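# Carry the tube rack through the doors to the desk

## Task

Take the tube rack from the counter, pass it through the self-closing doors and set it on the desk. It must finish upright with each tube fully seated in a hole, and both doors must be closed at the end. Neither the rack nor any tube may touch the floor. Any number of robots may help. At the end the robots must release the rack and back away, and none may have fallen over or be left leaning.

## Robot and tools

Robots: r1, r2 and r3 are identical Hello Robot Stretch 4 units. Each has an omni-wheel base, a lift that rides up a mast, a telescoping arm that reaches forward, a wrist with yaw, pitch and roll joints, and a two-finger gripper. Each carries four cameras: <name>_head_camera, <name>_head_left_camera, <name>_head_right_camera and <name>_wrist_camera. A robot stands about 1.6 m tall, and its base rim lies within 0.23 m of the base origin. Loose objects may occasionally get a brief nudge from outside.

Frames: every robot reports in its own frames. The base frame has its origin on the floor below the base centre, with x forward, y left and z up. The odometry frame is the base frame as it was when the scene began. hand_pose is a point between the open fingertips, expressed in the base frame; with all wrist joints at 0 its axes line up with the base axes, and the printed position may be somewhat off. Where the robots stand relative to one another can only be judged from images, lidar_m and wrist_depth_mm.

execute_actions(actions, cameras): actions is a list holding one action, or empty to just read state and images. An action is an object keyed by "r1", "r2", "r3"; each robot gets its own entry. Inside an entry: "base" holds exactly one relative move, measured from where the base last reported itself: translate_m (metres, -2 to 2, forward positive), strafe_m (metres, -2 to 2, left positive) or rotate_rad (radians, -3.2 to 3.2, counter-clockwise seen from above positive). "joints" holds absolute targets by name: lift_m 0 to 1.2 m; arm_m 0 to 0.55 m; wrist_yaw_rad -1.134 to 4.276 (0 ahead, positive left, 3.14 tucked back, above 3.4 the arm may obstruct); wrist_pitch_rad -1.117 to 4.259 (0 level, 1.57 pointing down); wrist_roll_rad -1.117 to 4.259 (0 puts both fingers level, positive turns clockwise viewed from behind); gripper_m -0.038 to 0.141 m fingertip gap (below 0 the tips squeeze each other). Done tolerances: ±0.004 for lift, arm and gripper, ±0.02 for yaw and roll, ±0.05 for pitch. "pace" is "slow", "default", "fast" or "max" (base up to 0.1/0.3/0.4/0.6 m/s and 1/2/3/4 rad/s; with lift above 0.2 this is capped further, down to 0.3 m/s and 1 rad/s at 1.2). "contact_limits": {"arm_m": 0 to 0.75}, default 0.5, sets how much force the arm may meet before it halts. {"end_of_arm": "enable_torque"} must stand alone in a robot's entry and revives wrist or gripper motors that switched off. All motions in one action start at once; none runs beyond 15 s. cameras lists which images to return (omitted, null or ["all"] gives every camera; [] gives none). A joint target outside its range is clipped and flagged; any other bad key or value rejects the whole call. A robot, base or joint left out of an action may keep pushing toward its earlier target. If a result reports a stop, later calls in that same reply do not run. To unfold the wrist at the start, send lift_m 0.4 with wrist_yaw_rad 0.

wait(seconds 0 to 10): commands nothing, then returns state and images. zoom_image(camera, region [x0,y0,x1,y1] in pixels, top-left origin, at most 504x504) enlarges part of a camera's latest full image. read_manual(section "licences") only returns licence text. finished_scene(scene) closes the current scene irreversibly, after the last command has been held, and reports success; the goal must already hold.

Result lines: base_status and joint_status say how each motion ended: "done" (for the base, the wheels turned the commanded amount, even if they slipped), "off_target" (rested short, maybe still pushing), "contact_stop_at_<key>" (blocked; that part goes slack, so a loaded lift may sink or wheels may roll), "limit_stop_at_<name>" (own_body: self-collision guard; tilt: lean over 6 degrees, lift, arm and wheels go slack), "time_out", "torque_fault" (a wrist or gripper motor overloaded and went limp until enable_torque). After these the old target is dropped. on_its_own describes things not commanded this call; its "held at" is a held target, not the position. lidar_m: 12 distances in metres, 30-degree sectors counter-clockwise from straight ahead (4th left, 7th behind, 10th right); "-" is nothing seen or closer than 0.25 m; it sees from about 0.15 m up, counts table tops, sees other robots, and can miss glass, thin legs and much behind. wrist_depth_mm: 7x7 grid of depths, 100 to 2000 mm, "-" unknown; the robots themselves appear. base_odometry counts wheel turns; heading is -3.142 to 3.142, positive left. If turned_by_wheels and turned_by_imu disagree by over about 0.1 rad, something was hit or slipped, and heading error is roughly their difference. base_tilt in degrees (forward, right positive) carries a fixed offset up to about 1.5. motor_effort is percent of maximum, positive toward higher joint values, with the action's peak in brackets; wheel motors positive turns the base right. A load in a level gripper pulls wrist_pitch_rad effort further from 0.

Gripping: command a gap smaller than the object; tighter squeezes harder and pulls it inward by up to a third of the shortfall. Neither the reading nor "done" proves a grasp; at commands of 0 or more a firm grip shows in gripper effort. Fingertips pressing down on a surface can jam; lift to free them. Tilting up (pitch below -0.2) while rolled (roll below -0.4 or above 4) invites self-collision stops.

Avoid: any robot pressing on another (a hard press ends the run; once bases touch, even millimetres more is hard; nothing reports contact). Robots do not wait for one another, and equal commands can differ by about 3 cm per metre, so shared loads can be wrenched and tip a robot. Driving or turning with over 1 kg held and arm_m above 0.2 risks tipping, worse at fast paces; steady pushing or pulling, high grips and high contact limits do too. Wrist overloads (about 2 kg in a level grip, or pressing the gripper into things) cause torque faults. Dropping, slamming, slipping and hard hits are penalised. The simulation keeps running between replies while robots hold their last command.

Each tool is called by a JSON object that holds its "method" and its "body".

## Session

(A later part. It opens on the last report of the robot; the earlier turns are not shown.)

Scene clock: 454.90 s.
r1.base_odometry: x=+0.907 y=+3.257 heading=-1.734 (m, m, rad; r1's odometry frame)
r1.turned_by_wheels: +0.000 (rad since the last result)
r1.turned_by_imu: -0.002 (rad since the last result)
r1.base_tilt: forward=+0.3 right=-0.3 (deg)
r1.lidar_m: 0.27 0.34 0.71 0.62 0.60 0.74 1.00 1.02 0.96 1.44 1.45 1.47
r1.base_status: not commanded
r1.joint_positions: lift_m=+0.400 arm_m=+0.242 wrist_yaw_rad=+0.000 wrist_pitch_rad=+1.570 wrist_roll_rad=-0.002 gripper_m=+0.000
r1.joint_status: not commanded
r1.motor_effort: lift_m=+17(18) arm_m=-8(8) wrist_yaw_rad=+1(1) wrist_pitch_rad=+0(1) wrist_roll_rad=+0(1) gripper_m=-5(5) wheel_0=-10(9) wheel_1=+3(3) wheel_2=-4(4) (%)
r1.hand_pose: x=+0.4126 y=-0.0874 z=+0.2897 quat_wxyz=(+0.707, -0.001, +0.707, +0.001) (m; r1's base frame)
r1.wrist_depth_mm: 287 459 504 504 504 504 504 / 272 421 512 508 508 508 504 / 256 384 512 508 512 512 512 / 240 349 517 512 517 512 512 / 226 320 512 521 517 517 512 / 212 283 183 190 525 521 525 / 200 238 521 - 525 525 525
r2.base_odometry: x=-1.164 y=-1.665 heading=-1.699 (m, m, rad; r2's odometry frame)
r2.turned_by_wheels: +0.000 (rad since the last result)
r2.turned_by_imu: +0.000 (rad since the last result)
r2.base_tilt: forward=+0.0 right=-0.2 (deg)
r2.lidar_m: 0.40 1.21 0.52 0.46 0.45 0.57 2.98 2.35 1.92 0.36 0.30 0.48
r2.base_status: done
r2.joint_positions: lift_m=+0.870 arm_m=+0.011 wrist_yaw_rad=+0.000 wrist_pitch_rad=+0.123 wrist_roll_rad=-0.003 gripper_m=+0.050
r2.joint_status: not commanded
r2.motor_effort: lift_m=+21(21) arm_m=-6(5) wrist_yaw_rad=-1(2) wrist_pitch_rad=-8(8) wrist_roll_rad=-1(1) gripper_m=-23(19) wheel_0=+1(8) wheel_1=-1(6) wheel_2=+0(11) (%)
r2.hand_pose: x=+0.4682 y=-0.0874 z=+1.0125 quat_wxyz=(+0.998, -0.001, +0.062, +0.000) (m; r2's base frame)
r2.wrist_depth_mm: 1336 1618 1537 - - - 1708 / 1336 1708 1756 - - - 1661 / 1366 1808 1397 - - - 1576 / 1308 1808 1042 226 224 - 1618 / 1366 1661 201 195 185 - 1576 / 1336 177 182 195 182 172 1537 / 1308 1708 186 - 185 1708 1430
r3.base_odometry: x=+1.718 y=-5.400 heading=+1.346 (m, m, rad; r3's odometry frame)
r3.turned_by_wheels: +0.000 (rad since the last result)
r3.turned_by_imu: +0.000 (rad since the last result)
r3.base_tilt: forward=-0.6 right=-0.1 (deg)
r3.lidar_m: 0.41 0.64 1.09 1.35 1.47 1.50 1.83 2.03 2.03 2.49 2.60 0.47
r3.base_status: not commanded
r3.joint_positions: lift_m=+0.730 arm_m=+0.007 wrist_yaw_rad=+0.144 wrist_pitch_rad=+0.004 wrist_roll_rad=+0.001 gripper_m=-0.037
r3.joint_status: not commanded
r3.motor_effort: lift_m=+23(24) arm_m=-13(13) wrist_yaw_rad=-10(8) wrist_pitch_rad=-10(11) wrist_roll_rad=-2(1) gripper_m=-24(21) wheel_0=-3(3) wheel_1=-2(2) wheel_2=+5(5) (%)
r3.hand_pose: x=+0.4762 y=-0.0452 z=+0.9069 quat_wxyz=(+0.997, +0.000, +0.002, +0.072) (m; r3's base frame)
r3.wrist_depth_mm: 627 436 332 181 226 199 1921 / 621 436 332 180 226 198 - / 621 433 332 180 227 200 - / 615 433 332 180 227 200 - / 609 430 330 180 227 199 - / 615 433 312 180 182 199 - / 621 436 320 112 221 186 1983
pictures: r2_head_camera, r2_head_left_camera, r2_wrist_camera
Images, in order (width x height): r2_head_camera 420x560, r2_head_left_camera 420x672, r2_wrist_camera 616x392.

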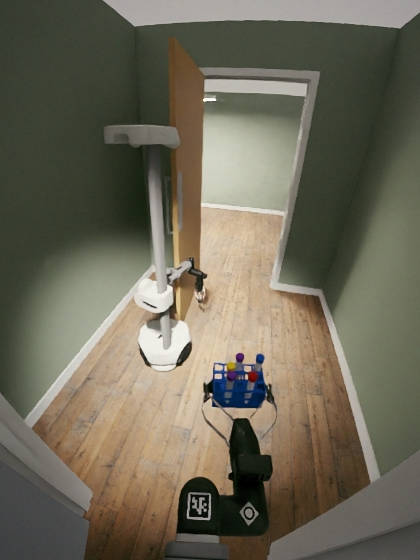

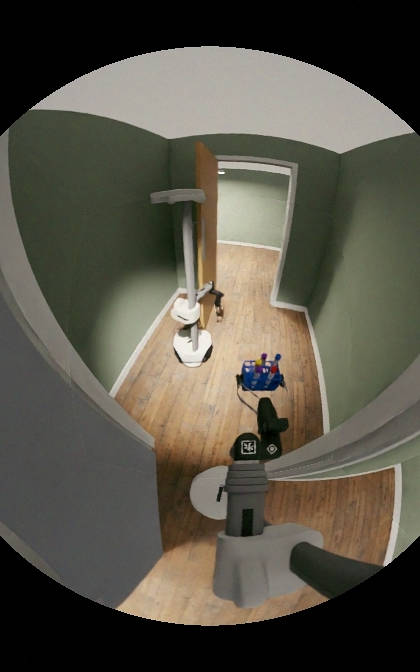

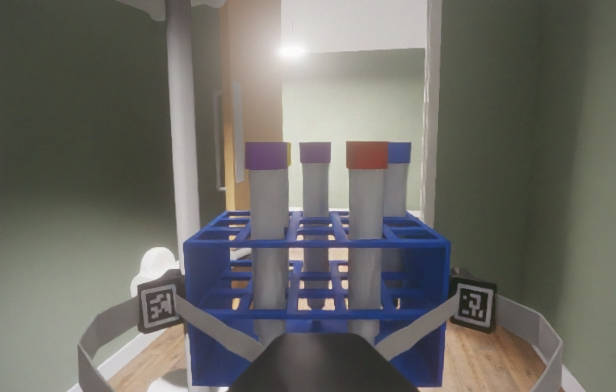

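{"method": "execute_actions", "body": {"actions": [{"r2": {"base": {"translate_m": 0.35}, "pace": "fast"}}], "cameras": []}}

{"method": "execute_actions", "body": {"actions": [{"r2": {"base": {"rotate_rad": -0.2}, "pace": "fast"}}], "cameras": ["r2_head_camera", "r2_wrist_camera"]}}

Scene clock: 478.30 s.
r1.base_odometry: x=+0.907 y=+3.257 heading=-1.734 (m, m, rad; r1's odometry frame)
r1.turned_by_wheels: +0.000 (rad since the last result)
r1.turned_by_imu: -0.003 (rad since the last result)
r1.base_tilt: forward=+0.3 right=-0.3 (deg)
r1.lidar_m: 0.26 0.33 0.73 0.61 0.62 0.72 1.01 0.87 0.64 1.44 1.45 1.48
r1.base_status: not commanded
r1.joint_positions: lift_m=+0.400 arm_m=+0.242 wrist_yaw_rad=+0.000 wrist_pitch_rad=+1.570 wrist_roll_rad=-0.002 gripper_m=+0.000
r1.joint_status: not commanded
r1.motor_effort: lift_m=+17(17) arm_m=-9(8) wrist_yaw_rad=+1(1) wrist_pitch_rad=+1(0) wrist_roll_rad=+0(1) gripper_m=-6(5) wheel_0=-10(9) wheel_1=+3(3) wheel_2=-4(4) (%)
r1.hand_pose: x=+0.4126 y=-0.0874 z=+0.2897 quat_wxyz=(+0.707, -0.001, +0.707, +0.001) (m; r1's base frame)
r1.wrist_depth_mm: 286 462 504 504 500 500 500 / 271 421 508 504 504 504 500 / 255 382 512 512 512 512 512 / 241 347 512 512 512 512 517 / 225 320 521 517 521 517 517 / 212 285 183 190 517 521 525 / 200 237 521 - 525 530 530
r2.base_odometry: x=-1.209 y=-2.012 heading=-1.699 (m, m, rad; r2's odometry frame)
r2.turned_by_wheels: +0.000 (rad since the last result)
r2.turned_by_imu: +0.002 (rad since the last result)
r2.base_tilt: forward=+0.0 right=-0.3 (deg)
r2.lidar_m: 0.41 0.85 1.14 0.53 0.53 0.64 3.32 2.71 0.35 0.75 1.03 0.45
r2.base_status: done
r2.joint_positions: lift_m=+0.870 arm_m=+0.011 wrist_yaw_rad=+0.000 wrist_pitch_rad=+0.123 wrist_roll_rad=-0.003 gripper_m=+0.050
r2.joint_status: not commanded
r2.motor_effort: lift_m=+21(21) arm_m=-5(6) wrist_yaw_rad=-2(2) wrist_pitch_rad=-8(8) wrist_roll_rad=-1(1) gripper_m=-18(22) wheel_0=+0(5) wheel_1=+1(6) wheel_2=+1(9) (%)
r2.hand_pose: x=+0.4681 y=-0.0874 z=+1.0125 quat_wxyz=(+0.998, -0.001, +0.062, +0.000) (m; r2's base frame)
r2.wrist_depth_mm: 1308 1661 1229 - - 1708 1618 / 1255 661 1160 - - 1708 1618 / 1308 676 1160 - - 1708 1661 / 1255 1430 1281 225 225 1808 1661 / 1255 715 200 195 186 1808 1756 / 1229 177 182 196 182 173 1618 / 683 683 186 - 184 1756 1499
r3.base_odometry: x=+1.718 y=-5.400 heading=+1.346 (m, m, rad; r3's odometry frame)
r3.turned_by_wheels: +0.000 (rad since the last result)
r3.turned_by_imu: +0.001 (rad since the last result)
r3.base_tilt: forward=-0.7 right=+0.0 (deg)
r3.lidar_m: 0.40 0.64 1.09 1.31 1.44 1.48 1.80 2.02 2.04 2.47 2.58 0.46
r3.base_status: not commanded
r3.joint_positions: lift_m=+0.730 arm_m=+0.007 wrist_yaw_rad=+0.144 wrist_pitch_rad=+0.004 wrist_roll_rad=+0.001 gripper_m=-0.037
r3.joint_status: not commanded
r3.motor_effort: lift_m=+23(23) arm_m=-13(13) wrist_yaw_rad=-9(8) wrist_pitch_rad=-10(10) wrist_roll_rad=-1(0) gripper_m=-25(20) wheel_0=-3(3) wheel_1=-2(2) wheel_2=+5(5) (%)
r3.hand_pose: x=+0.4762 y=-0.0452 z=+0.9069 quat_wxyz=(+0.997, +0.000, +0.002, +0.072) (m; r3's base frame)
r3.wrist_depth_mm: 621 433 332 181 226 199 1921 / 615 433 332 180 227 199 - / 615 433 330 180 227 199 - / 615 433 330 180 226 200 - / 621 433 332 180 227 200 - / 615 433 309 180 183 198 - / 621 433 320 112 221 187 1921
pictures: none
No camera images: the call's "cameras" was empty. Leave "cameras" out to get every camera's image.

Scene clock: 479.23 s.
r1.base_odometry: x=+0.907 y=+3.257 heading=-1.734 (m, m, rad; r1's odometry frame)
r1.turned_by_wheels: +0.000 (rad since the last result)
r1.turned_by_imu: +0.000 (rad since the last result)
r1.base_tilt: forward=+0.3 right=-0.4 (deg)
r1.lidar_m: 0.27 0.34 0.72 0.61 0.61 0.73 0.99 0.88 0.70 1.45 1.45 1.46
r1.base_status: not commanded
r1.joint_positions: lift_m=+0.400 arm_m=+0.242 wrist_yaw_rad=+0.000 wrist_pitch_rad=+1.570 wrist_roll_rad=-0.002 gripper_m=+0.000
r1.joint_status: not commanded
r1.motor_effort: lift_m=+17(18) arm_m=-8(8) wrist_yaw_rad=+1(1) wrist_pitch_rad=+0(0) wrist_roll_rad=-1(1) gripper_m=-6(5) wheel_0=-9(10) wheel_1=+3(3) wheel_2=-4(4) (%)
r1.hand_pose: x=+0.4126 y=-0.0874 z=+0.2897 quat_wxyz=(+0.707, -0.001, +0.707, +0.001) (m; r1's base frame)
r1.wrist_depth_mm: 286 459 504 504 504 500 504 / 273 418 512 504 508 504 504 / 256 384 512 508 508 508 508 / 240 349 517 517 512 512 512 / 225 319 517 521 512 521 521 / 212 285 184 189 521 521 521 / 200 238 530 - 530 525 530
r2.base_odometry: x=-1.209 y=-2.012 heading=-1.899 (m, m, rad; r2's odometry frame)
r2.turned_by_wheels: -0.200 (rad since the last result)
r2.turned_by_imu: -0.199 (rad since the last result)
r2.base_tilt: forward=+0.0 right=-0.2 (deg)
r2.lidar_m: 0.42 0.86 1.19 0.53 0.52 0.58 0.91 2.90 0.35 0.35 0.96 0.48
r2.base_status: done
r2.joint_positions: lift_m=+0.870 arm_m=+0.011 wrist_yaw_rad=+0.000 wrist_pitch_rad=+0.123 wrist_roll_rad=-0.003 gripper_m=+0.050
r2.joint_status: not commanded
r2.motor_effort: lift_m=+21(21) arm_m=-5(5) wrist_yaw_rad=-2(0) wrist_pitch_rad=-9(8) wrist_roll_rad=-1(2) gripper_m=-20(21) wheel_0=+0(5) wheel_1=-2(7) wheel_2=-1(7) (%)
r2.hand_pose: x=+0.4681 y=-0.0874 z=+1.0125 quat_wxyz=(+0.998, -0.001, +0.062, +0.000) (m; r2's base frame)
r2.wrist_depth_mm: 1756 1160 - - 1808 1708 1182 / 1618 1160 - - 1863 1708 1160 / 1661 1160 - - 1808 1708 1138 / 1618 1229 - 226 229 1756 1160 / 1618 1138 200 195 186 1576 1160 / 842 177 182 195 182 173 1138 / 647 1255 186 - 185 1618 1118
r3.base_odometry: x=+1.718 y=-5.400 heading=+1.346 (m, m, rad; r3's odometry frame)
r3.turned_by_wheels: +0.000 (rad since the last result)
r3.turned_by_imu: +0.000 (rad since the last result)
r3.base_tilt: forward=-0.6 right=+0.1 (deg)
r3.lidar_m: 0.41 0.64 1.08 1.33 1.49 1.50 1.84 2.02 2.05 2.48 2.58 0.47
r3.base_status: not commanded
r3.joint_positions: lift_m=+0.730 arm_m=+0.007 wrist_yaw_rad=+0.144 wrist_pitch_rad=+0.004 wrist_roll_rad=+0.001 gripper_m=-0.037
r3.joint_status: not commanded
r3.motor_effort: lift_m=+23(23) arm_m=-12(12) wrist_yaw_rad=-10(9) wrist_pitch_rad=-9(10) wrist_roll_rad=+0(4) gripper_m=-22(24) wheel_0=-3(3) wheel_1=-2(2) wheel_2=+5(5) (%)
r3.hand_pose: x=+0.4762 y=-0.0452 z=+0.9069 quat_wxyz=(+0.997, +0.000, +0.002, +0.072) (m; r3's base frame)
r3.wrist_depth_mm: 627 436 332 180 226 199 1983 / 621 433 332 180 227 199 - / 621 430 332 181 227 198 - / 609 433 330 179 227 199 - / 621 433 332 180 226 200 - / 609 433 309 180 183 198 - / 615 433 320 112 220 187 1983
pictures: r2_head_camera, r2_wrist_camera
Images, in order (width x height): r2_head_camera 420x560, r2_wrist_camera 616x392.

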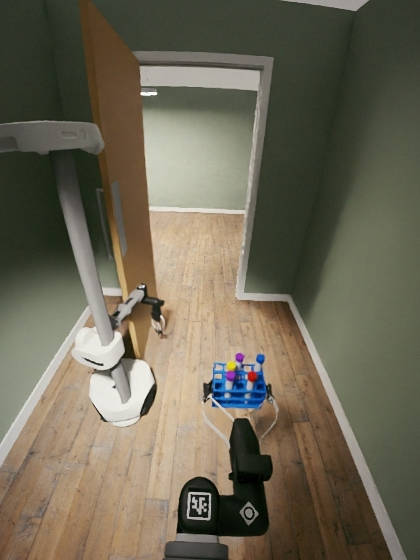

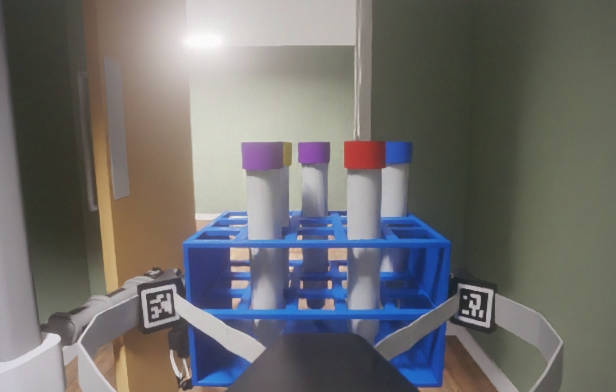

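{"method": "execute_actions", "body": {"actions": [{"r2": {"base": {"translate_m": 2.0}, "pace": "fast"}, "r3": {"joints": {"gripper_m": 0.141}}}], "cameras": ["r2_head_camera", "r2_head_left_camera", "r3_head_camera", "r3_wrist_camera"]}}

Scene clock: 497.50 s.
r1.base_odometry: x=+0.907 y=+3.257 heading=-1.734 (m, m, rad; r1's odometry frame)
r1.turned_by_wheels: +0.000 (rad since the last result)
r1.turned_by_imu: -0.005 (rad since the last result)
r1.base_tilt: forward=+0.3 right=-0.4 (deg)
r1.lidar_m: 0.25 0.32 0.72 0.61 0.61 0.71 1.00 1.09 1.33 1.45 1.44 0.99
r1.base_status: not commanded
r1.joint_positions: lift_m=+0.400 arm_m=+0.242 wrist_yaw_rad=+0.000 wrist_pitch_rad=+1.570 wrist_roll_rad=-0.002 gripper_m=+0.000
r1.joint_status: not commanded
r1.motor_effort: lift_m=+17(18) arm_m=-9(8) wrist_yaw_rad=+1(1) wrist_pitch_rad=+0(2) wrist_roll_rad=-3(1) gripper_m=-6(3) wheel_0=-10(10) wheel_1=+3(3) wheel_2=-4(4) (%)
r1.hand_pose: x=+0.4126 y=-0.0874 z=+0.2897 quat_wxyz=(+0.707, -0.001, +0.707, +0.001) (m; r1's base frame)
r1.wrist_depth_mm: 287 459 504 500 504 500 504 / 272 418 508 508 508 508 504 / 256 382 512 512 504 512 512 / 240 351 512 512 512 512 508 / 227 319 521 517 517 517 517 / 213 283 183 189 525 530 525 / 200 238 530 - 530 530 530
r2.base_odometry: x=-1.854 y=-3.905 heading=-1.899 (m, m, rad; r2's odometry frame)
r2.turned_by_wheels: +0.000 (rad since the last result)
r2.turned_by_imu: +0.001 (rad since the last result)
r2.base_tilt: forward=+0.0 right=-0.3 (deg)
r2.lidar_m: 0.40 2.97 0.64 0.54 0.57 0.68 2.08 1.30 0.93 0.72 0.33 0.40
r2.base_status: done
r2.joint_positions: lift_m=+0.870 arm_m=+0.011 wrist_yaw_rad=+0.000 wrist_pitch_rad=+0.123 wrist_roll_rad=-0.003 gripper_m=+0.050
r2.joint_status: not commanded
r2.motor_effort: lift_m=+21(21) arm_m=-5(5) wrist_yaw_rad=-1(1) wrist_pitch_rad=-9(9) wrist_roll_rad=+0(1) gripper_m=-22(19) wheel_0=+1(8) wheel_1=-1(5) wheel_2=+2(9) (%)
r2.hand_pose: x=+0.4681 y=-0.0874 z=+1.0125 quat_wxyz=(+0.998, -0.001, +0.062, +0.000) (m; r2's base frame)
r2.wrist_depth_mm: - - - - - - - / - - - - - - - / - - - - - - - / - - - 226 224 - - / - - 200 194 185 - - / - 177 182 195 182 172 - / 1708 1756 186 - 184 1756 1756
r3.base_odometry: x=+1.718 y=-5.400 heading=+1.346 (m, m, rad; r3's odometry frame)
r3.turned_by_wheels: +0.000 (rad since the last result)
r3.turned_by_imu: +0.001 (rad since the last result)
r3.base_tilt: forward=-0.7 right=+0.0 (deg)
r3.lidar_m: 1.15 1.07 1.09 1.36 1.48 1.47 1.80 2.02 2.05 2.46 2.59 1.98
r3.base_status: not commanded
r3.joint_positions: lift_m=+0.730 arm_m=+0.006 wrist_yaw_rad=+0.140 wrist_pitch_rad=+0.002 wrist_roll_rad=+0.001 gripper_m=+0.141
r3.joint_status: all done
r3.motor_effort: lift_m=+23(23) arm_m=-8(12) wrist_yaw_rad=+3(10) wrist_pitch_rad=-6(10) wrist_roll_rad=-2(4) gripper_m=-1(23) wheel_0=-1(3) wheel_1=-1(2) wheel_2=+0(5) (%)
r3.hand_pose: x=+0.4752 y=-0.0464 z=+0.9073 quat_wxyz=(+0.998, +0.001, +0.001, +0.070) (m; r3's base frame)
r3.wrist_depth_mm: 788 842 931 1042 1308 1618 1983 / 778 854 931 1025 1336 1576 - / 788 842 931 1060 1281 1618 - / 788 854 931 1042 1308 1537 - / 778 842 946 1008 1336 1576 - / 788 820 891 1008 1281 211 1863 / 778 842 946 112 1366 1537 1921
pictures: r2_head_camera, r2_head_left_camera, r3_head_camera, r3_wrist_camera
Images, in order (width x height): r2_head_camera 420x560, r2_head_left_camera 420x672, r3_head_camera 420x560, r3_wrist_camera 616x392.

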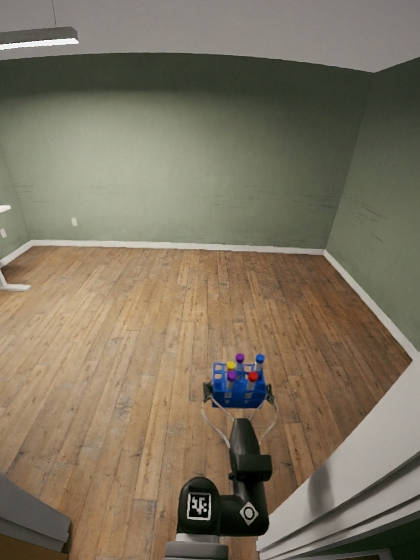

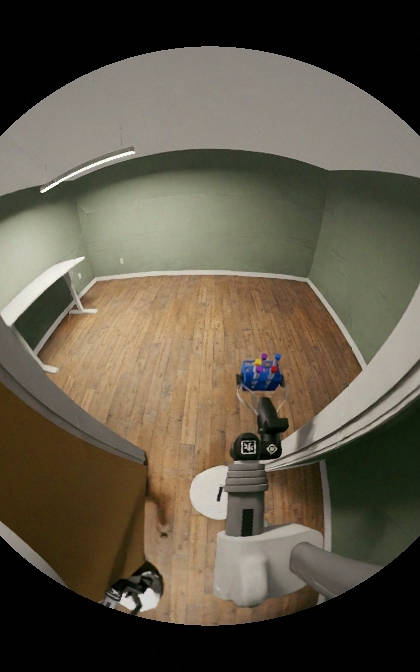

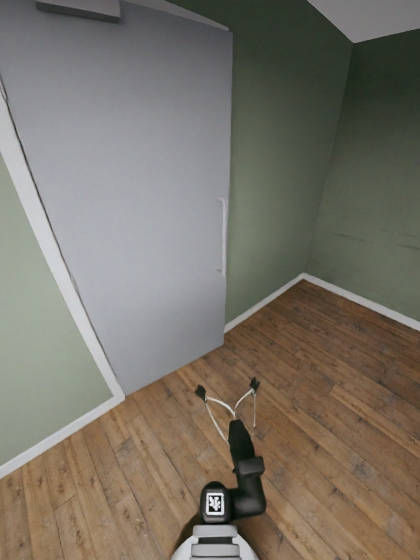

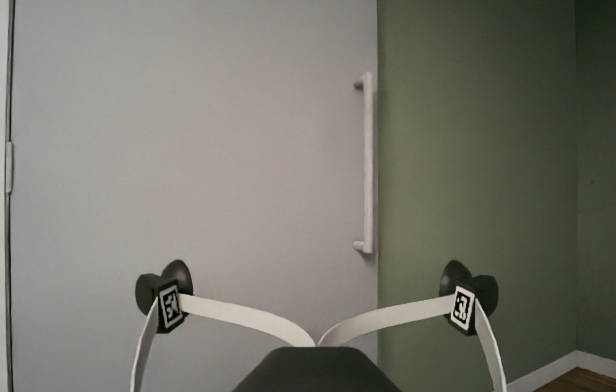

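{"method": "execute_actions", "body": {"actions": [{"r2": {"base": {"translate_m": 0.5}, "pace": "fast"}}], "cameras": []}}

{"method": "execute_actions", "body": {"actions": [{"r2": {"base": {"rotate_rad": 1.13}, "pace": "fast"}, "r1": {"base": {"translate_m": -0.15}, "joints": {"arm_m": 0.0}}}], "cameras": ["r2_head_camera", "r2_wrist_camera", "r1_head_camera"]}}

Scene clock: 511.47 s.
r1.base_odometry: x=+0.907 y=+3.257 heading=-1.734 (m, m, rad; r1's odometry frame)
r1.turned_by_wheels: +0.000 (rad since the last result)
r1.turned_by_imu: -0.003 (rad since the last result)
r1.base_tilt: forward=+0.3 right=-0.3 (deg)
r1.lidar_m: 0.27 0.34 0.71 0.61 0.61 0.71 1.01 1.08 1.25 1.44 1.44 1.47
r1.base_status: not commanded
r1.joint_positions: lift_m=+0.400 arm_m=+0.242 wrist_yaw_rad=+0.000 wrist_pitch_rad=+1.570 wrist_roll_rad=-0.002 gripper_m=+0.000
r1.joint_status: not commanded
r1.motor_effort: lift_m=+18(18) arm_m=-8(8) wrist_yaw_rad=+0(2) wrist_pitch_rad=+0(2) wrist_roll_rad=+1(0) gripper_m=-5(5) wheel_0=-9(10) wheel_1=+3(3) wheel_2=-4(4) (%)
r1.hand_pose: x=+0.4126 y=-0.0874 z=+0.2897 quat_wxyz=(+0.707, -0.001, +0.707, +0.001) (m; r1's base frame)
r1.wrist_depth_mm: 287 459 504 496 500 500 504 / 272 421 504 504 508 504 508 / 256 382 508 508 508 508 508 / 240 351 517 512 517 517 517 / 226 320 517 517 517 521 517 / 212 285 183 189 517 525 525 / 200 238 525 - 521 530 530
r2.base_odometry: x=-2.015 y=-4.379 heading=-1.899 (m, m, rad; r2's odometry frame)
r2.turned_by_wheels: +0.000 (rad since the last result)
r2.turned_by_imu: +0.002 (rad since the last result)
r2.base_tilt: forward=+0.0 right=-0.2 (deg)
r2.lidar_m: 0.41 3.01 2.15 0.99 0.65 0.81 1.51 0.40 0.33 0.74 1.95 0.50
r2.base_status: done
r2.joint_positions: lift_m=+0.870 arm_m=+0.011 wrist_yaw_rad=+0.000 wrist_pitch_rad=+0.123 wrist_roll_rad=-0.003 gripper_m=+0.050
r2.joint_status: not commanded
r2.motor_effort: lift_m=+21(21) arm_m=-5(6) wrist_yaw_rad=-1(1) wrist_pitch_rad=-8(8) wrist_roll_rad=-1(1) gripper_m=-23(21) wheel_0=+0(6) wheel_1=+0(6) wheel_2=+0(11) (%)
r2.hand_pose: x=+0.4681 y=-0.0874 z=+1.0125 quat_wxyz=(+0.998, -0.001, +0.062, +0.000) (m; r2's base frame)
r2.wrist_depth_mm: - - - - - - - / - - - - - - - / - - - - - - - / - - - 227 230 - - / - - 200 195 185 - - / - 177 182 195 182 173 - / 1756 1808 185 - 183 1708 1808
r3.base_odometry: x=+1.718 y=-5.400 heading=+1.346 (m, m, rad; r3's odometry frame)
r3.turned_by_wheels: +0.000 (rad since the last result)
r3.turned_by_imu: +0.001 (rad since the last result)
r3.base_tilt: forward=-0.7 right=+0.0 (deg)
r3.lidar_m: 1.20 1.08 1.08 1.34 1.45 1.52 1.84 2.03 2.04 2.48 2.60 2.01
r3.base_status: not commanded
r3.joint_positions: lift_m=+0.730 arm_m=+0.006 wrist_yaw_rad=+0.140 wrist_pitch_rad=+0.002 wrist_roll_rad=+0.001 gripper_m=+0.141
r3.joint_status: not commanded
r3.motor_effort: lift_m=+23(23) arm_m=-8(8) wrist_yaw_rad=+2(3) wrist_pitch_rad=-7(7) wrist_roll_rad=+0(2) gripper_m=+1(0) wheel_0=-1(1) wheel_1=-1(1) wheel_2=+0(0) (%)
r3.hand_pose: x=+0.4752 y=-0.0464 z=+0.9073 quat_wxyz=(+0.998, +0.001, +0.001, +0.070) (m; r3's base frame)
r3.wrist_depth_mm: 788 891 991 1138 1336 1661 1983 / 788 878 976 1118 1336 1618 - / 788 866 991 1118 1336 1576 - / 788 866 991 1118 1308 1618 - / 788 854 991 1118 1336 1576 - / 788 831 946 1118 1308 211 1921 / 788 854 976 112 1336 1537 1983
pictures: none
No camera images: the call's "cameras" was empty. Leave "cameras" out to get every camera's image.

Scene clock: 513.30 s.
r1.base_odometry: x=+0.932 y=+3.405 heading=-1.735 (m, m, rad; r1's odometry frame)
r1.turned_by_wheels: +0.000 (rad since the last result)
r1.turned_by_imu: +0.000 (rad since the last result)
r1.base_tilt: forward=+0.3 right=-0.3 (deg)
r1.lidar_m: 0.51 1.16 0.69 0.58 0.56 0.68 0.86 0.90 1.10 1.48 1.49 1.62
r1.base_status: done
r1.joint_positions: lift_m=+0.400 arm_m=+0.002 wrist_yaw_rad=+0.000 wrist_pitch_rad=+1.570 wrist_roll_rad=-0.002 gripper_m=+0.000
r1.joint_status: all done
r1.motor_effort: lift_m=+18(17) arm_m=-9(12) wrist_yaw_rad=+1(2) wrist_pitch_rad=+2(0) wrist_roll_rad=+2(0) gripper_m=-6(7) wheel_0=-4(17) wheel_1=-2(9) wheel_2=+0(16) (%)
r1.hand_pose: x=+0.1727 y=-0.0874 z=+0.2897 quat_wxyz=(+0.707, -0.001, +0.707, +0.001) (m; r1's base frame)
r1.wrist_depth_mm: 504 504 504 508 504 500 500 / 508 512 508 508 508 508 504 / 512 508 512 512 508 512 512 / 512 512 373 512 517 517 512 / 521 306 303 301 517 521 521 / 306 304 183 189 307 521 530 / 309 307 306 - 317 530 530
r2.base_odometry: x=-2.015 y=-4.379 heading=-0.770 (m, m, rad; r2's odometry frame)
r2.turned_by_wheels: +1.130 (rad since the last result)
r2.turned_by_imu: +1.123 (rad since the last result)
r2.base_tilt: forward=+0.0 right=-0.3 (deg)
r2.lidar_m: 0.39 0.68 0.66 0.79 2.59 0.38 0.35 1.09 2.00 2.88 2.90 0.49
r2.base_status: done
r2.joint_positions: lift_m=+0.870 arm_m=+0.011 wrist_yaw_rad=+0.000 wrist_pitch_rad=+0.123 wrist_roll_rad=-0.003 gripper_m=+0.050
r2.joint_status: not commanded
r2.motor_effort: lift_m=+21(21) arm_m=-5(5) wrist_yaw_rad=-2(2) wrist_pitch_rad=-8(8) wrist_roll_rad=-1(2) gripper_m=-22(21) wheel_0=-2(5) wheel_1=-1(5) wheel_2=-2(7) (%)
r2.hand_pose: x=+0.4682 y=-0.0873 z=+1.0125 quat_wxyz=(+0.998, -0.001, +0.062, +0.000) (m; r2's base frame)
r2.wrist_depth_mm: - - - - - - - / 1808 - - - - - - / 1756 - - - - - - / 1708 - - 226 224 - - / 1618 - 201 195 185 - - / 1576 177 183 195 182 172 - / 1229 1708 196 - 183 1756 1808
r3.base_odometry: x=+1.718 y=-5.400 heading=+1.346 (m, m, rad; r3's odometry frame)
r3.turned_by_wheels: +0.000 (rad since the last result)
r3.turned_by_imu: +0.000 (rad since the last result)
r3.base_tilt: forward=-0.7 right=+0.0 (deg)
r3.lidar_m: 1.23 1.09 1.10 1.33 1.46 1.48 1.84 2.01 2.05 2.43 2.55 1.95
r3.base_status: not commanded
r3.joint_positions: lift_m=+0.730 arm_m=+0.006 wrist_yaw_rad=+0.140 wrist_pitch_rad=+0.002 wrist_roll_rad=+0.001 gripper_m=+0.141
r3.joint_status: not commanded
r3.motor_effort: lift_m=+23(23) arm_m=-8(8) wrist_yaw_rad=+2(1) wrist_pitch_rad=-7(6) wrist_roll_rad=-1(1) gripper_m=-2(1) wheel_0=-1(1) wheel_1=-1(1) wheel_2=+0(0) (%)
r3.hand_pose: x=+0.4752 y=-0.0464 z=+0.9073 quat_wxyz=(+0.998, +0.001, +0.001, +0.070) (m; r3's base frame)
r3.wrist_depth_mm: 778 878 976 1118 1281 1618 1921 / 788 866 976 1118 1281 1618 - / 788 878 991 1118 1308 1576 - / 788 891 976 1138 1336 1537 - / 778 878 991 1138 1281 1618 - / 798 831 946 1138 1281 210 1983 / 798 854 991 112 1397 1537 1921
pictures: r1_head_camera, r2_head_camera, r2_wrist_camera
Images, in order (width x height): r1_head_camera 420x560, r2_head_camera 420x560, r2_wrist_camera 616x392.

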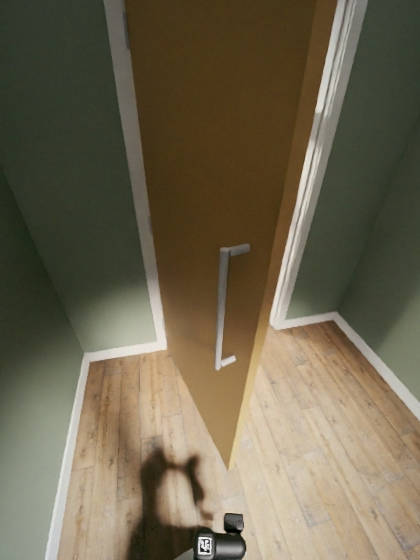

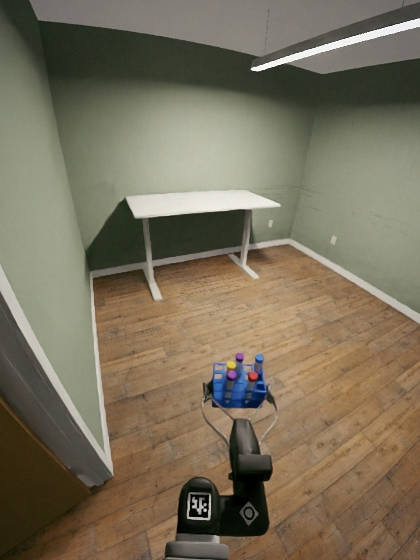

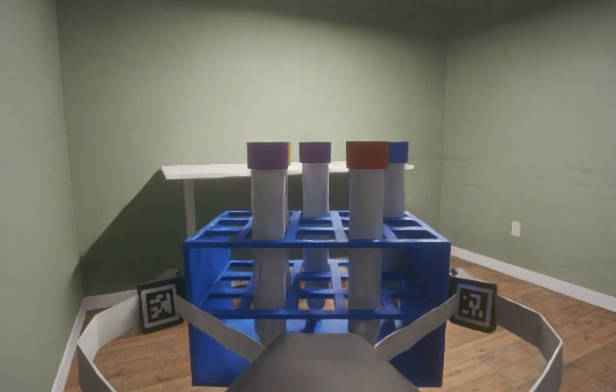

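{"method": "execute_actions", "body": {"actions": [{"r2": {"base": {"translate_m": 1.65}, "joints": {"lift_m": 0.93, "arm_m": 0.2}, "pace": "fast"}}], "cameras": ["r2_head_camera", "r2_wrist_camera", "r1_head_camera"]}}

Scene clock: 528.40 s.
r1.base_odometry: x=+0.932 y=+3.405 heading=-1.735 (m, m, rad; r1's odometry frame)
r1.turned_by_wheels: +0.000 (rad since the last result)
r1.turned_by_imu: -0.006 (rad since the last result)
r1.base_tilt: forward=+0.4 right=-0.3 (deg)
r1.lidar_m: 1.33 1.18 0.67 0.58 0.58 0.67 0.86 0.92 1.10 1.49 1.49 1.51
r1.base_status: not commanded
r1.joint_positions: lift_m=+0.400 arm_m=+0.002 wrist_yaw_rad=+0.000 wrist_pitch_rad=+1.570 wrist_roll_rad=-0.002 gripper_m=+0.000
r1.joint_status: not commanded
r1.motor_effort: lift_m=+18(18) arm_m=-9(9) wrist_yaw_rad=+1(1) wrist_pitch_rad=+1(2) wrist_roll_rad=+0(3) gripper_m=-6(5) wheel_0=-4(4) wheel_1=-2(2) wheel_2=+0(0) (%)
r1.hand_pose: x=+0.1727 y=-0.0874 z=+0.2897 quat_wxyz=(+0.707, -0.001, +0.707, +0.001) (m; r1's base frame)
r1.wrist_depth_mm: 504 500 504 504 500 504 504 / 504 508 508 512 512 508 504 / 508 508 512 508 512 508 512 / 517 517 373 517 521 517 517 / 517 306 303 303 521 521 521 / 307 306 183 189 306 525 525 / 309 307 307 - 317 525 530
r2.base_odometry: x=-0.830 y=-5.527 heading=-0.770 (m, m, rad; r2's odometry frame)
r2.turned_by_wheels: +0.000 (rad since the last result)
r2.turned_by_imu: +0.003 (rad since the last result)
r2.base_tilt: forward=+0.0 right=-0.2 (deg)
r2.lidar_m: 0.59 0.57 0.61 0.97 0.93 1.01 1.59 3.36 2.92 2.22 2.15 0.77
r2.base_status: done
r2.joint_positions: lift_m=+0.930 arm_m=+0.199 wrist_yaw_rad=+0.000 wrist_pitch_rad=+0.123 wrist_roll_rad=-0.003 gripper_m=+0.050
r2.joint_status: all done
r2.motor_effort: lift_m=+21(21) arm_m=+5(5) wrist_yaw_rad=-1(1) wrist_pitch_rad=-8(9) wrist_roll_rad=-1(0) gripper_m=-23(24) wheel_0=-1(5) wheel_1=+0(6) wheel_2=+1(12) (%)
r2.hand_pose: x=+0.6563 y=-0.0874 z=+1.0725 quat_wxyz=(+0.998, -0.001, +0.062, +0.000) (m; r2's base frame)
r2.wrist_depth_mm: 820 878 960 1098 1205 1366 1618 / 809 904 991 1118 1229 1397 1618 / 842 931 1008 1138 1255 1430 1661 / 854 931 1008 228 224 1537 1708 / 676 683 201 195 185 661 668 / 442 177 181 195 182 172 439 / 327 329 186 - 185 370 1708
r3.base_odometry: x=+1.718 y=-5.400 heading=+1.346 (m, m, rad; r3's odometry frame)
r3.turned_by_wheels: +0.000 (rad since the last result)
r3.turned_by_imu: +0.001 (rad since the last result)
r3.base_tilt: forward=-0.8 right=+0.0 (deg)
r3.lidar_m: 1.24 1.06 1.08 1.34 1.48 1.49 1.82 2.02 2.04 2.48 2.58 1.97
r3.base_status: not commanded
r3.joint_positions: lift_m=+0.730 arm_m=+0.006 wrist_yaw_rad=+0.140 wrist_pitch_rad=+0.002 wrist_roll_rad=+0.001 gripper_m=+0.141
r3.joint_status: not commanded
r3.motor_effort: lift_m=+23(24) arm_m=-8(8) wrist_yaw_rad=+3(1) wrist_pitch_rad=-6(6) wrist_roll_rad=-2(0) gripper_m=+1(1) wheel_0=-1(1) wheel_1=-1(1) wheel_2=+0(0) (%)
r3.hand_pose: x=+0.4752 y=-0.0464 z=+0.9073 quat_wxyz=(+0.998, +0.001, +0.001, +0.070) (m; r3's base frame)
r3.wrist_depth_mm: 788 891 976 1118 1336 1618 1983 / 798 878 991 1138 1366 1576 - / 788 866 991 1138 1308 1537 - / 788 891 976 1138 1336 1576 - / 788 854 976 1160 1336 1618 - / 788 831 976 1138 1281 211 - / 778 866 976 112 1336 1618 1921
pictures: r1_head_camera, r2_head_camera, r2_wrist_camera
Images, in order (width x height): r1_head_camera 420x560, r2_head_camera 420x560, r2_wrist_camera 616x392.

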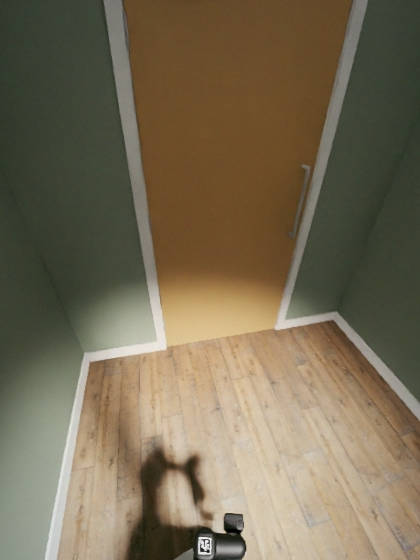

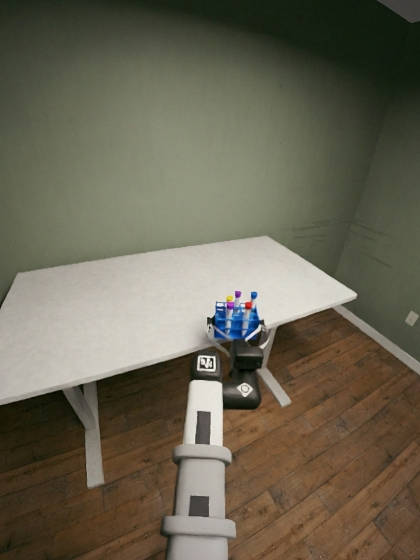

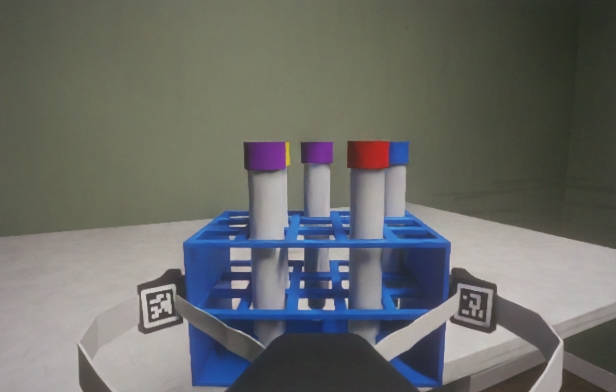

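{"method": "execute_actions", "body": {"actions": [{"r2": {"joints": {"lift_m": 0.866, "arm_m": 0.45}}}], "cameras": ["r2_head_camera", "r2_wrist_camera"]}}

Scene clock: 535.00 s.
r1.base_odometry: x=+0.932 y=+3.405 heading=-1.735 (m, m, rad; r1's odometry frame)
r1.turned_by_wheels: +0.000 (rad since the last result)
r1.turned_by_imu: -0.002 (rad since the last result)
r1.base_tilt: forward=+0.3 right=-0.4 (deg)
r1.lidar_m: 1.33 1.19 0.67 0.58 0.57 0.70 0.85 0.93 1.11 1.49 1.47 1.52
r1.base_status: not commanded
r1.joint_positions: lift_m=+0.400 arm_m=+0.002 wrist_yaw_rad=+0.000 wrist_pitch_rad=+1.570 wrist_roll_rad=-0.002 gripper_m=+0.000
r1.joint_status: not commanded
r1.motor_effort: lift_m=+18(18) arm_m=-10(9) wrist_yaw_rad=+1(1) wrist_pitch_rad=+1(1) wrist_roll_rad=-1(2) gripper_m=-5(4) wheel_0=-4(4) wheel_1=-2(2) wheel_2=+0(0) (%)
r1.hand_pose: x=+0.1727 y=-0.0874 z=+0.2897 quat_wxyz=(+0.707, -0.001, +0.707, +0.001) (m; r1's base frame)
r1.wrist_depth_mm: 500 504 500 504 500 500 504 / 508 508 508 508 512 504 508 / 512 508 512 512 508 512 512 / 517 517 373 517 512 517 517 / 517 306 303 304 521 517 517 / 307 306 183 190 306 525 525 / 309 306 306 - 319 530 530
r2.base_odometry: x=-0.830 y=-5.527 heading=-0.770 (m, m, rad; r2's odometry frame)
r2.turned_by_wheels: +0.000 (rad since the last result)
r2.turned_by_imu: +0.002 (rad since the last result)
r2.base_tilt: forward=+0.0 right=-0.2 (deg)
r2.lidar_m: 0.60 0.56 0.61 0.98 0.95 1.02 1.56 3.37 2.92 2.22 2.16 0.77
r2.base_status: not commanded
r2.joint_positions: lift_m=+0.866 arm_m=+0.449 wrist_yaw_rad=+0.000 wrist_pitch_rad=+0.123 wrist_roll_rad=-0.003 gripper_m=+0.050
r2.joint_status: all done
r2.motor_effort: lift_m=+17(18) arm_m=+5(6) wrist_yaw_rad=-1(1) wrist_pitch_rad=-8(8) wrist_roll_rad=-1(1) gripper_m=-20(20) wheel_0=+0(0) wheel_1=+0(0) wheel_2=+1(1) (%)
r2.hand_pose: x=+0.9062 y=-0.0874 z=+1.0089 quat_wxyz=(+0.998, -0.001, +0.062, +0.000) (m; r2's base frame)
r2.wrist_depth_mm: 634 691 768 854 946 1060 1229 / 654 715 778 854 976 1078 1281 / 654 715 798 854 960 1138 1308 / 668 732 778 227 226 1118 1366 / 462 462 201 195 185 449 452 / 304 177 183 195 181 173 301 / 224 225 186 - 185 224 222
r3.base_odometry: x=+1.718 y=-5.400 heading=+1.346 (m, m, rad; r3's odometry frame)
r3.turned_by_wheels: +0.000 (rad since the last result)
r3.turned_by_imu: +0.001 (rad since the last result)
r3.base_tilt: forward=-0.7 right=+0.0 (deg)
r3.lidar_m: 1.24 1.07 1.08 1.35 1.48 1.48 1.85 2.01 2.04 2.45 2.57 1.99
r3.base_status: not commanded
r3.joint_positions: lift_m=+0.730 arm_m=+0.006 wrist_yaw_rad=+0.140 wrist_pitch_rad=+0.002 wrist_roll_rad=+0.001 gripper_m=+0.141
r3.joint_status: not commanded
r3.motor_effort: lift_m=+24(23) arm_m=-8(8) wrist_yaw_rad=+4(4) wrist_pitch_rad=-7(6) wrist_roll_rad=-1(0) gripper_m=-1(2) wheel_0=-2(1) wheel_1=-1(1) wheel_2=+0(0) (%)
r3.hand_pose: x=+0.4752 y=-0.0464 z=+0.9073 quat_wxyz=(+0.998, +0.001, +0.001, +0.070) (m; r3's base frame)
r3.wrist_depth_mm: 798 878 976 1118 1308 1618 1921 / 788 891 991 1138 1308 1576 - / 798 878 960 1138 1336 1537 - / 798 891 976 1118 1308 1576 - / 798 866 991 1138 1336 1576 - / 788 831 946 1118 1281 211 1983 / 778 854 991 112 1336 1576 1921
pictures: r2_head_camera, r2_wrist_camera
Images, in order (width x height): r2_head_camera 420x560, r2_wrist_camera 616x392.

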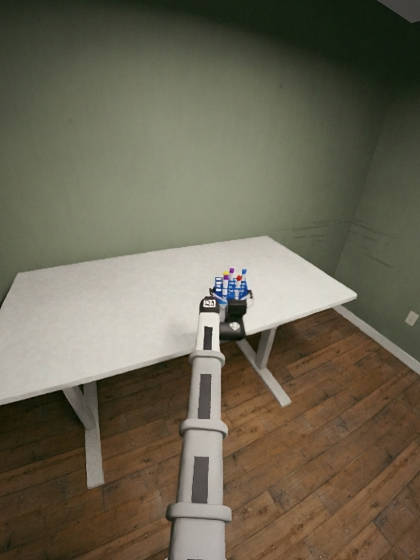

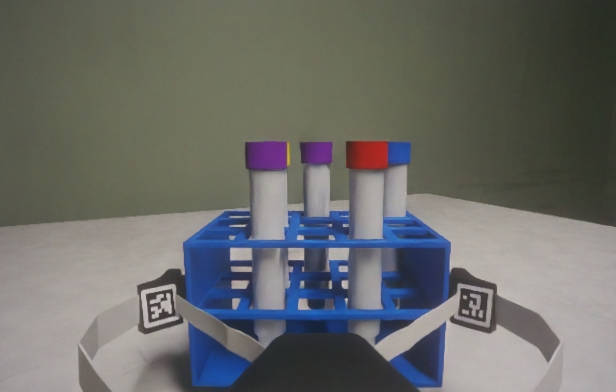

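{"method": "execute_actions", "body": {"actions": [{"r2": {"joints": {"lift_m": 0.853}, "pace": "slow"}}], "cameras": ["r2_wrist_camera"]}}

Scene clock: 538.13 s.
r1.base_odometry: x=+0.932 y=+3.405 heading=-1.735 (m, m, rad; r1's odometry frame)
r1.turned_by_wheels: +0.000 (rad since the last result)
r1.turned_by_imu: -0.001 (rad since the last result)
r1.base_tilt: forward=+0.2 right=-0.3 (deg)
r1.lidar_m: 1.33 1.20 0.68 0.57 0.56 0.67 0.86 0.92 1.08 1.47 1.49 1.51
r1.base_status: not commanded
r1.joint_positions: lift_m=+0.400 arm_m=+0.002 wrist_yaw_rad=+0.000 wrist_pitch_rad=+1.570 wrist_roll_rad=-0.002 gripper_m=+0.000
r1.joint_status: not commanded
r1.motor_effort: lift_m=+17(17) arm_m=-9(9) wrist_yaw_rad=+0(1) wrist_pitch_rad=-1(1) wrist_roll_rad=-2(1) gripper_m=-4(5) wheel_0=-4(4) wheel_1=-2(2) wheel_2=+0(0) (%)
r1.hand_pose: x=+0.1727 y=-0.0874 z=+0.2897 quat_wxyz=(+0.707, -0.001, +0.707, +0.001) (m; r1's base frame)
r1.wrist_depth_mm: 504 504 504 504 500 504 504 / 508 504 504 508 508 508 504 / 508 512 512 512 512 508 508 / 517 512 373 517 517 512 512 / 521 307 303 304 521 517 521 / 307 304 184 189 306 525 525 / 307 307 306 - 319 525 530
r2.base_odometry: x=-0.830 y=-5.527 heading=-0.770 (m, m, rad; r2's odometry frame)
r2.turned_by_wheels: +0.000 (rad since the last result)
r2.turned_by_imu: +0.001 (rad since the last result)
r2.base_tilt: forward=+0.0 right=-0.3 (deg)
r2.lidar_m: 0.60 0.56 0.61 1.00 0.96 1.02 1.60 3.38 2.92 2.20 2.16 0.76
r2.base_status: not commanded
r2.joint_positions: lift_m=+0.853 arm_m=+0.449 wrist_yaw_rad=+0.000 wrist_pitch_rad=+0.123 wrist_roll_rad=-0.003 gripper_m=+0.050
r2.joint_status: all done
r2.motor_effort: lift_m=+17(17) arm_m=+5(6) wrist_yaw_rad=-1(1) wrist_pitch_rad=-9(8) wrist_roll_rad=+0(1) gripper_m=-20(17) wheel_0=-1(1) wheel_1=+0(0) wheel_2=+1(1) (%)
r2.hand_pose: x=+0.9062 y=-0.0874 z=+0.9959 quat_wxyz=(+0.998, -0.001, +0.062, +0.000) (m; r2's base frame)
r2.wrist_depth_mm: 640 691 768 854 946 1078 1255 / 647 699 778 878 976 1118 1281 / 668 715 788 854 976 1138 1366 / 661 723 778 227 225 1098 1397 / 424 415 201 195 185 410 410 / 276 177 182 195 182 172 271 / 204 205 185 - 184 204 200
r3.base_odometry: x=+1.718 y=-5.400 heading=+1.346 (m, m, rad; r3's odometry frame)
r3.turned_by_wheels: +0.000 (rad since the last result)
r3.turned_by_imu: +0.000 (rad since the last result)
r3.base_tilt: forward=-0.7 right=+0.1 (deg)
r3.lidar_m: 1.25 1.09 1.09 1.33 1.46 1.49 1.83 2.02 2.05 2.46 2.58 2.01
r3.base_status: not commanded
r3.joint_positions: lift_m=+0.730 arm_m=+0.006 wrist_yaw_rad=+0.140 wrist_pitch_rad=+0.002 wrist_roll_rad=+0.001 gripper_m=+0.141
r3.joint_status: not commanded
r3.motor_effort: lift_m=+23(24) arm_m=-8(8) wrist_yaw_rad=+2(2) wrist_pitch_rad=-5(6) wrist_roll_rad=+0(1) gripper_m=-2(4) wheel_0=-1(1) wheel_1=-1(1) wheel_2=+0(0) (%)
r3.hand_pose: x=+0.4752 y=-0.0464 z=+0.9073 quat_wxyz=(+0.998, +0.001, +0.001, +0.070) (m; r3's base frame)
r3.wrist_depth_mm: 788 866 976 1118 1308 1576 1921 / 778 866 976 1138 1308 1618 - / 798 878 991 1118 1281 1576 - / 788 866 991 1138 1336 1576 - / 778 866 960 1118 1308 1618 - / 788 831 946 1138 1255 210 1983 / 788 854 991 112 1336 1537 1921
pictures: r2_wrist_camera
Images, in order (width x height): r2_wrist_camera 616x392.

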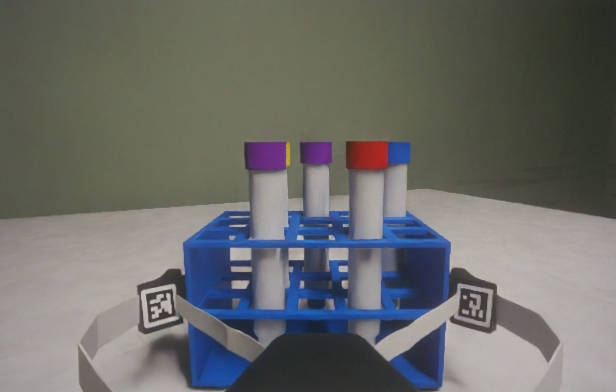

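Within ~1–2 mm of contact. Release.

{"method": "execute_actions", "body": {"actions": [{"r2": {"joints": {"lift_m": 0.851, "gripper_m": 0.141}}}], "cameras": ["r2_wrist_camera"]}}

Scene clock: 541.90 s.
r1.base_odometry: x=+0.932 y=+3.405 heading=-1.735 (m, m, rad; r1's odometry frame)
r1.turned_by_wheels: +0.000 (rad since the last result)
r1.turned_by_imu: -0.001 (rad since the last result)
r1.base_tilt: forward=+0.4 right=-0.3 (deg)
r1.lidar_m: 1.32 1.18 0.68 0.57 0.56 0.69 0.86 0.93 1.11 1.50 1.49 1.52
r1.base_status: not commanded
r1.joint_positions: lift_m=+0.400 arm_m=+0.002 wrist_yaw_rad=+0.000 wrist_pitch_rad=+1.570 wrist_roll_rad=-0.002 gripper_m=+0.000
r1.joint_status: not commanded
r1.motor_effort: lift_m=+18(17) arm_m=-9(9) wrist_yaw_rad=+1(1) wrist_pitch_rad=+1(1) wrist_roll_rad=-1(0) gripper_m=-6(4) wheel_0=-4(4) wheel_1=-2(2) wheel_2=+0(0) (%)
r1.hand_pose: x=+0.1727 y=-0.0874 z=+0.2897 quat_wxyz=(+0.707, -0.001, +0.707, +0.001) (m; r1's base frame)
r1.wrist_depth_mm: 500 508 504 500 504 504 500 / 508 504 512 512 508 508 504 / 517 512 512 508 512 508 508 / 517 517 375 517 512 517 512 / 521 307 303 304 521 521 521 / 307 304 184 189 306 525 521 / 307 306 306 - 317 525 530
r2.base_odometry: x=-0.830 y=-5.527 heading=-0.770 (m, m, rad; r2's odometry frame)
r2.turned_by_wheels: +0.000 (rad since the last result)
r2.turned_by_imu: +0.001 (rad since the last result)
r2.base_tilt: forward=+0.0 right=-0.2 (deg)
r2.lidar_m: 0.57 0.57 0.62 0.98 0.95 1.01 1.61 3.36 2.91 2.24 2.16 0.76
r2.base_status: not commanded
r2.joint_positions: lift_m=+0.851 arm_m=+0.449 wrist_yaw_rad=+0.000 wrist_pitch_rad=+0.122 wrist_roll_rad=-0.003 gripper_m=+0.141
r2.joint_status: all done
r2.motor_effort: lift_m=+17(14) arm_m=+5(6) wrist_yaw_rad=-3(2) wrist_pitch_rad=-4(9) wrist_roll_rad=+0(2) gripper_m=+0(23) wheel_0=-1(1) wheel_1=+0(0) wheel_2=+1(1) (%)
r2.hand_pose: x=+0.9063 y=-0.0874 z=+0.9943 quat_wxyz=(+0.998, -0.001, +0.061, +0.000) (m; r2's base frame)
r2.wrist_depth_mm: 640 699 768 854 946 1060 1281 / 640 699 778 866 960 1118 1308 / 661 723 778 866 991 1138 1336 / 668 732 768 244 251 1098 1366 / 418 418 256 234 232 410 404 / 272 255 216 204 207 237 268 / 202 203 204 - 207 192 209
r3.base_odometry: x=+1.718 y=-5.400 heading=+1.346 (m, m, rad; r3's odometry frame)
r3.turned_by_wheels: +0.000 (rad since the last result)
r3.turned_by_imu: +0.000 (rad since the last result)
r3.base_tilt: forward=-0.8 right=+0.0 (deg)
r3.lidar_m: 1.24 1.06 1.09 1.34 1.48 1.50 1.79 2.02 2.05 2.46 2.61 1.97
r3.base_status: not commanded
r3.joint_positions: lift_m=+0.730 arm_m=+0.006 wrist_yaw_rad=+0.140 wrist_pitch_rad=+0.002 wrist_roll_rad=+0.001 gripper_m=+0.141
r3.joint_status: not commanded
r3.motor_effort: lift_m=+23(23) arm_m=-8(8) wrist_yaw_rad=+3(3) wrist_pitch_rad=-6(6) wrist_roll_rad=-2(1) gripper_m=+2(2) wheel_0=-1(1) wheel_1=-1(1) wheel_2=+0(0) (%)
r3.hand_pose: x=+0.4752 y=-0.0464 z=+0.9073 quat_wxyz=(+0.998, +0.001, +0.001, +0.070) (m; r3's base frame)
r3.wrist_depth_mm: 788 878 991 1138 1308 1576 1921 / 788 878 991 1138 1336 1576 - / 788 891 991 1118 1308 1576 - / 788 878 976 1138 1336 1576 - / 788 866 976 1138 1336 1576 - / 798 831 960 1138 1255 210 1983 / 798 866 976 112 1366 1537 1863
pictures: r2_wrist_camera
Images, in order (width x height): r2_wrist_camera 616x392.

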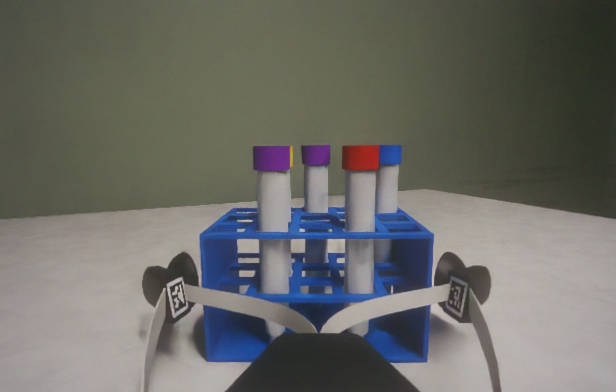

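{"method": "execute_actions", "body": {"actions": [{"r2": {"base": {"translate_m": -0.2}, "joints": {"arm_m": 0.1}, "pace": "fast"}}], "cameras": ["r2_wrist_camera", "r2_head_camera", "r1_head_camera", "r3_head_camera"]}}

Scene clock: 545.70 s.
r1.base_odometry: x=+0.932 y=+3.405 heading=-1.735 (m, m, rad; r1's odometry frame)
r1.turned_by_wheels: +0.000 (rad since the last result)
r1.turned_by_imu: -0.001 (rad since the last result)
r1.base_tilt: forward=+0.5 right=-0.3 (deg)
r1.lidar_m: 1.33 1.18 0.70 0.58 0.58 0.69 0.85 0.92 1.08 1.49 1.47 1.51
r1.base_status: not commanded
r1.joint_positions: lift_m=+0.400 arm_m=+0.002 wrist_yaw_rad=+0.000 wrist_pitch_rad=+1.570 wrist_roll_rad=-0.002 gripper_m=+0.000
r1.joint_status: not commanded
r1.motor_effort: lift_m=+18(18) arm_m=-9(9) wrist_yaw_rad=+2(1) wrist_pitch_rad=+0(2) wrist_roll_rad=+1(2) gripper_m=-6(6) wheel_0=-4(4) wheel_1=-2(2) wheel_2=+0(0) (%)
r1.hand_pose: x=+0.1727 y=-0.0874 z=+0.2897 quat_wxyz=(+0.707, -0.001, +0.707, +0.001) (m; r1's base frame)
r1.wrist_depth_mm: 504 504 504 504 504 500 500 / 504 504 508 508 508 512 504 / 512 512 512 508 508 512 517 / 517 521 373 517 517 512 512 / 521 306 303 303 517 521 521 / 309 306 183 190 306 525 525 / 309 309 306 - 317 530 530
r2.base_odometry: x=-0.974 y=-5.387 heading=-0.769 (m, m, rad; r2's odometry frame)
r2.turned_by_wheels: +0.000 (rad since the last result)
r2.turned_by_imu: +0.001 (rad since the last result)
r2.base_tilt: forward=+0.0 right=-0.2 (deg)
r2.lidar_m: 0.79 0.74 0.80 0.88 0.86 0.90 1.46 3.19 3.06 2.32 2.24 1.02
r2.base_status: done
r2.joint_positions: lift_m=+0.851 arm_m=+0.101 wrist_yaw_rad=+0.000 wrist_pitch_rad=+0.122 wrist_roll_rad=-0.003 gripper_m=+0.141
r2.joint_status: all done
r2.motor_effort: lift_m=+17(17) arm_m=-5(7) wrist_yaw_rad=+1(3) wrist_pitch_rad=-5(6) wrist_roll_rad=-1(1) gripper_m=+0(3) wheel_0=+0(6) wheel_1=+1(5) wheel_2=+0(12) (%)
r2.hand_pose: x=+0.5581 y=-0.0875 z=+0.9942 quat_wxyz=(+0.998, -0.001, +0.061, +0.000) (m; r2's base frame)
r2.wrist_depth_mm: 1025 1118 1255 1366 1576 1808 1808 / 1025 1138 1255 1397 1618 1921 1808 / 1060 1160 1281 1336 1576 1863 1756 / 917 891 891 750 878 854 1708 / 473 477 535 1397 1182 1921 1863 / 1098 1160 1366 1430 1182 1983 1921 / 1118 1229 1366 - 1576 1661 1708
r3.base_odometry: x=+1.718 y=-5.400 heading=+1.346 (m, m, rad; r3's odometry frame)
r3.turned_by_wheels: +0.000 (rad since the last result)
r3.turned_by_imu: +0.000 (rad since the last result)
r3.base_tilt: forward=-0.7 right=+0.0 (deg)
r3.lidar_m: 1.27 1.07 1.11 1.30 1.47 1.49 1.83 2.02 2.00 2.50 2.57 2.01
r3.base_status: not commanded
r3.joint_positions: lift_m=+0.730 arm_m=+0.006 wrist_yaw_rad=+0.140 wrist_pitch_rad=+0.002 wrist_roll_rad=+0.001 gripper_m=+0.141
r3.joint_status: not commanded
r3.motor_effort: lift_m=+23(23) arm_m=-8(8) wrist_yaw_rad=+3(3) wrist_pitch_rad=-5(7) wrist_roll_rad=-4(2) gripper_m=+1(0) wheel_0=-2(1) wheel_1=-1(1) wheel_2=+0(0) (%)
r3.hand_pose: x=+0.4752 y=-0.0464 z=+0.9073 quat_wxyz=(+0.998, +0.001, +0.001, +0.070) (m; r3's base frame)
r3.wrist_depth_mm: 788 891 976 1118 1308 1576 - / 798 878 976 1138 1281 1537 - / 788 878 1008 1138 1308 1537 - / 788 878 991 1138 1336 1576 - / 788 854 976 1138 1308 1537 - / 788 831 960 1118 1281 211 1983 / 778 854 976 112 1336 1499 1921
pictures: r1_head_camera, r2_head_camera, r2_wrist_camera, r3_head_camera
Images, in order (width x height): r1_head_camera 420x560, r2_head_camera 420x560, r2_wrist_camera 616x392, r3_head_camera 420x560.

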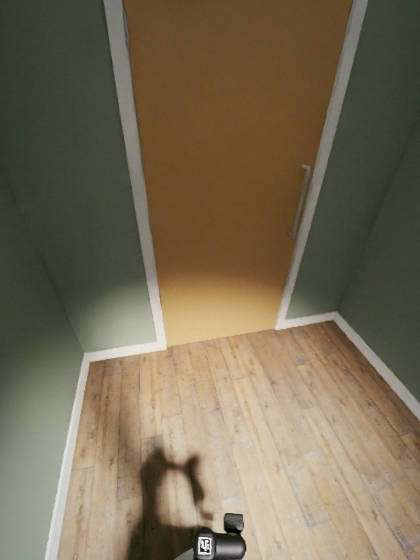

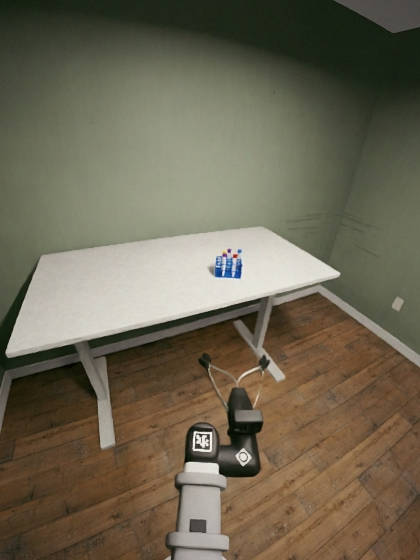

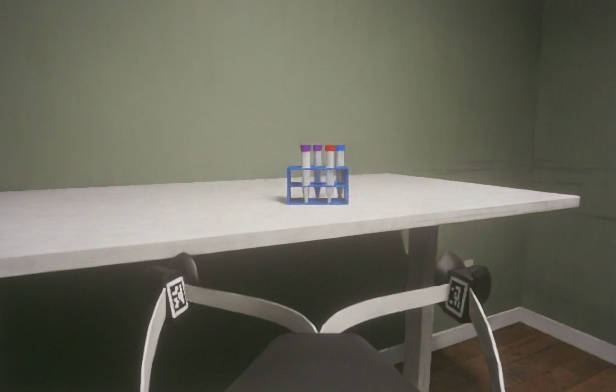

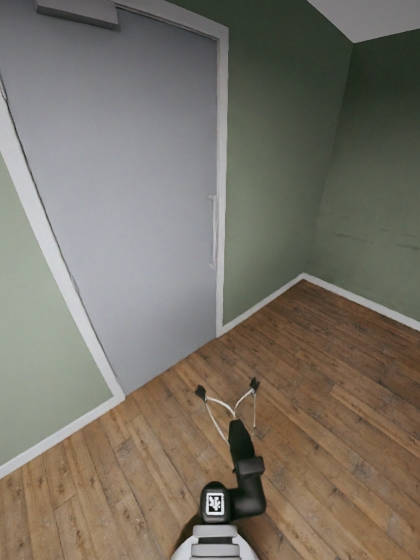

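Both doors are shut, the rack is upright on the desk with the tubes level.

{"method": "finished_scene", "body": {"scene": 2}}

The scene is finished: the task was done.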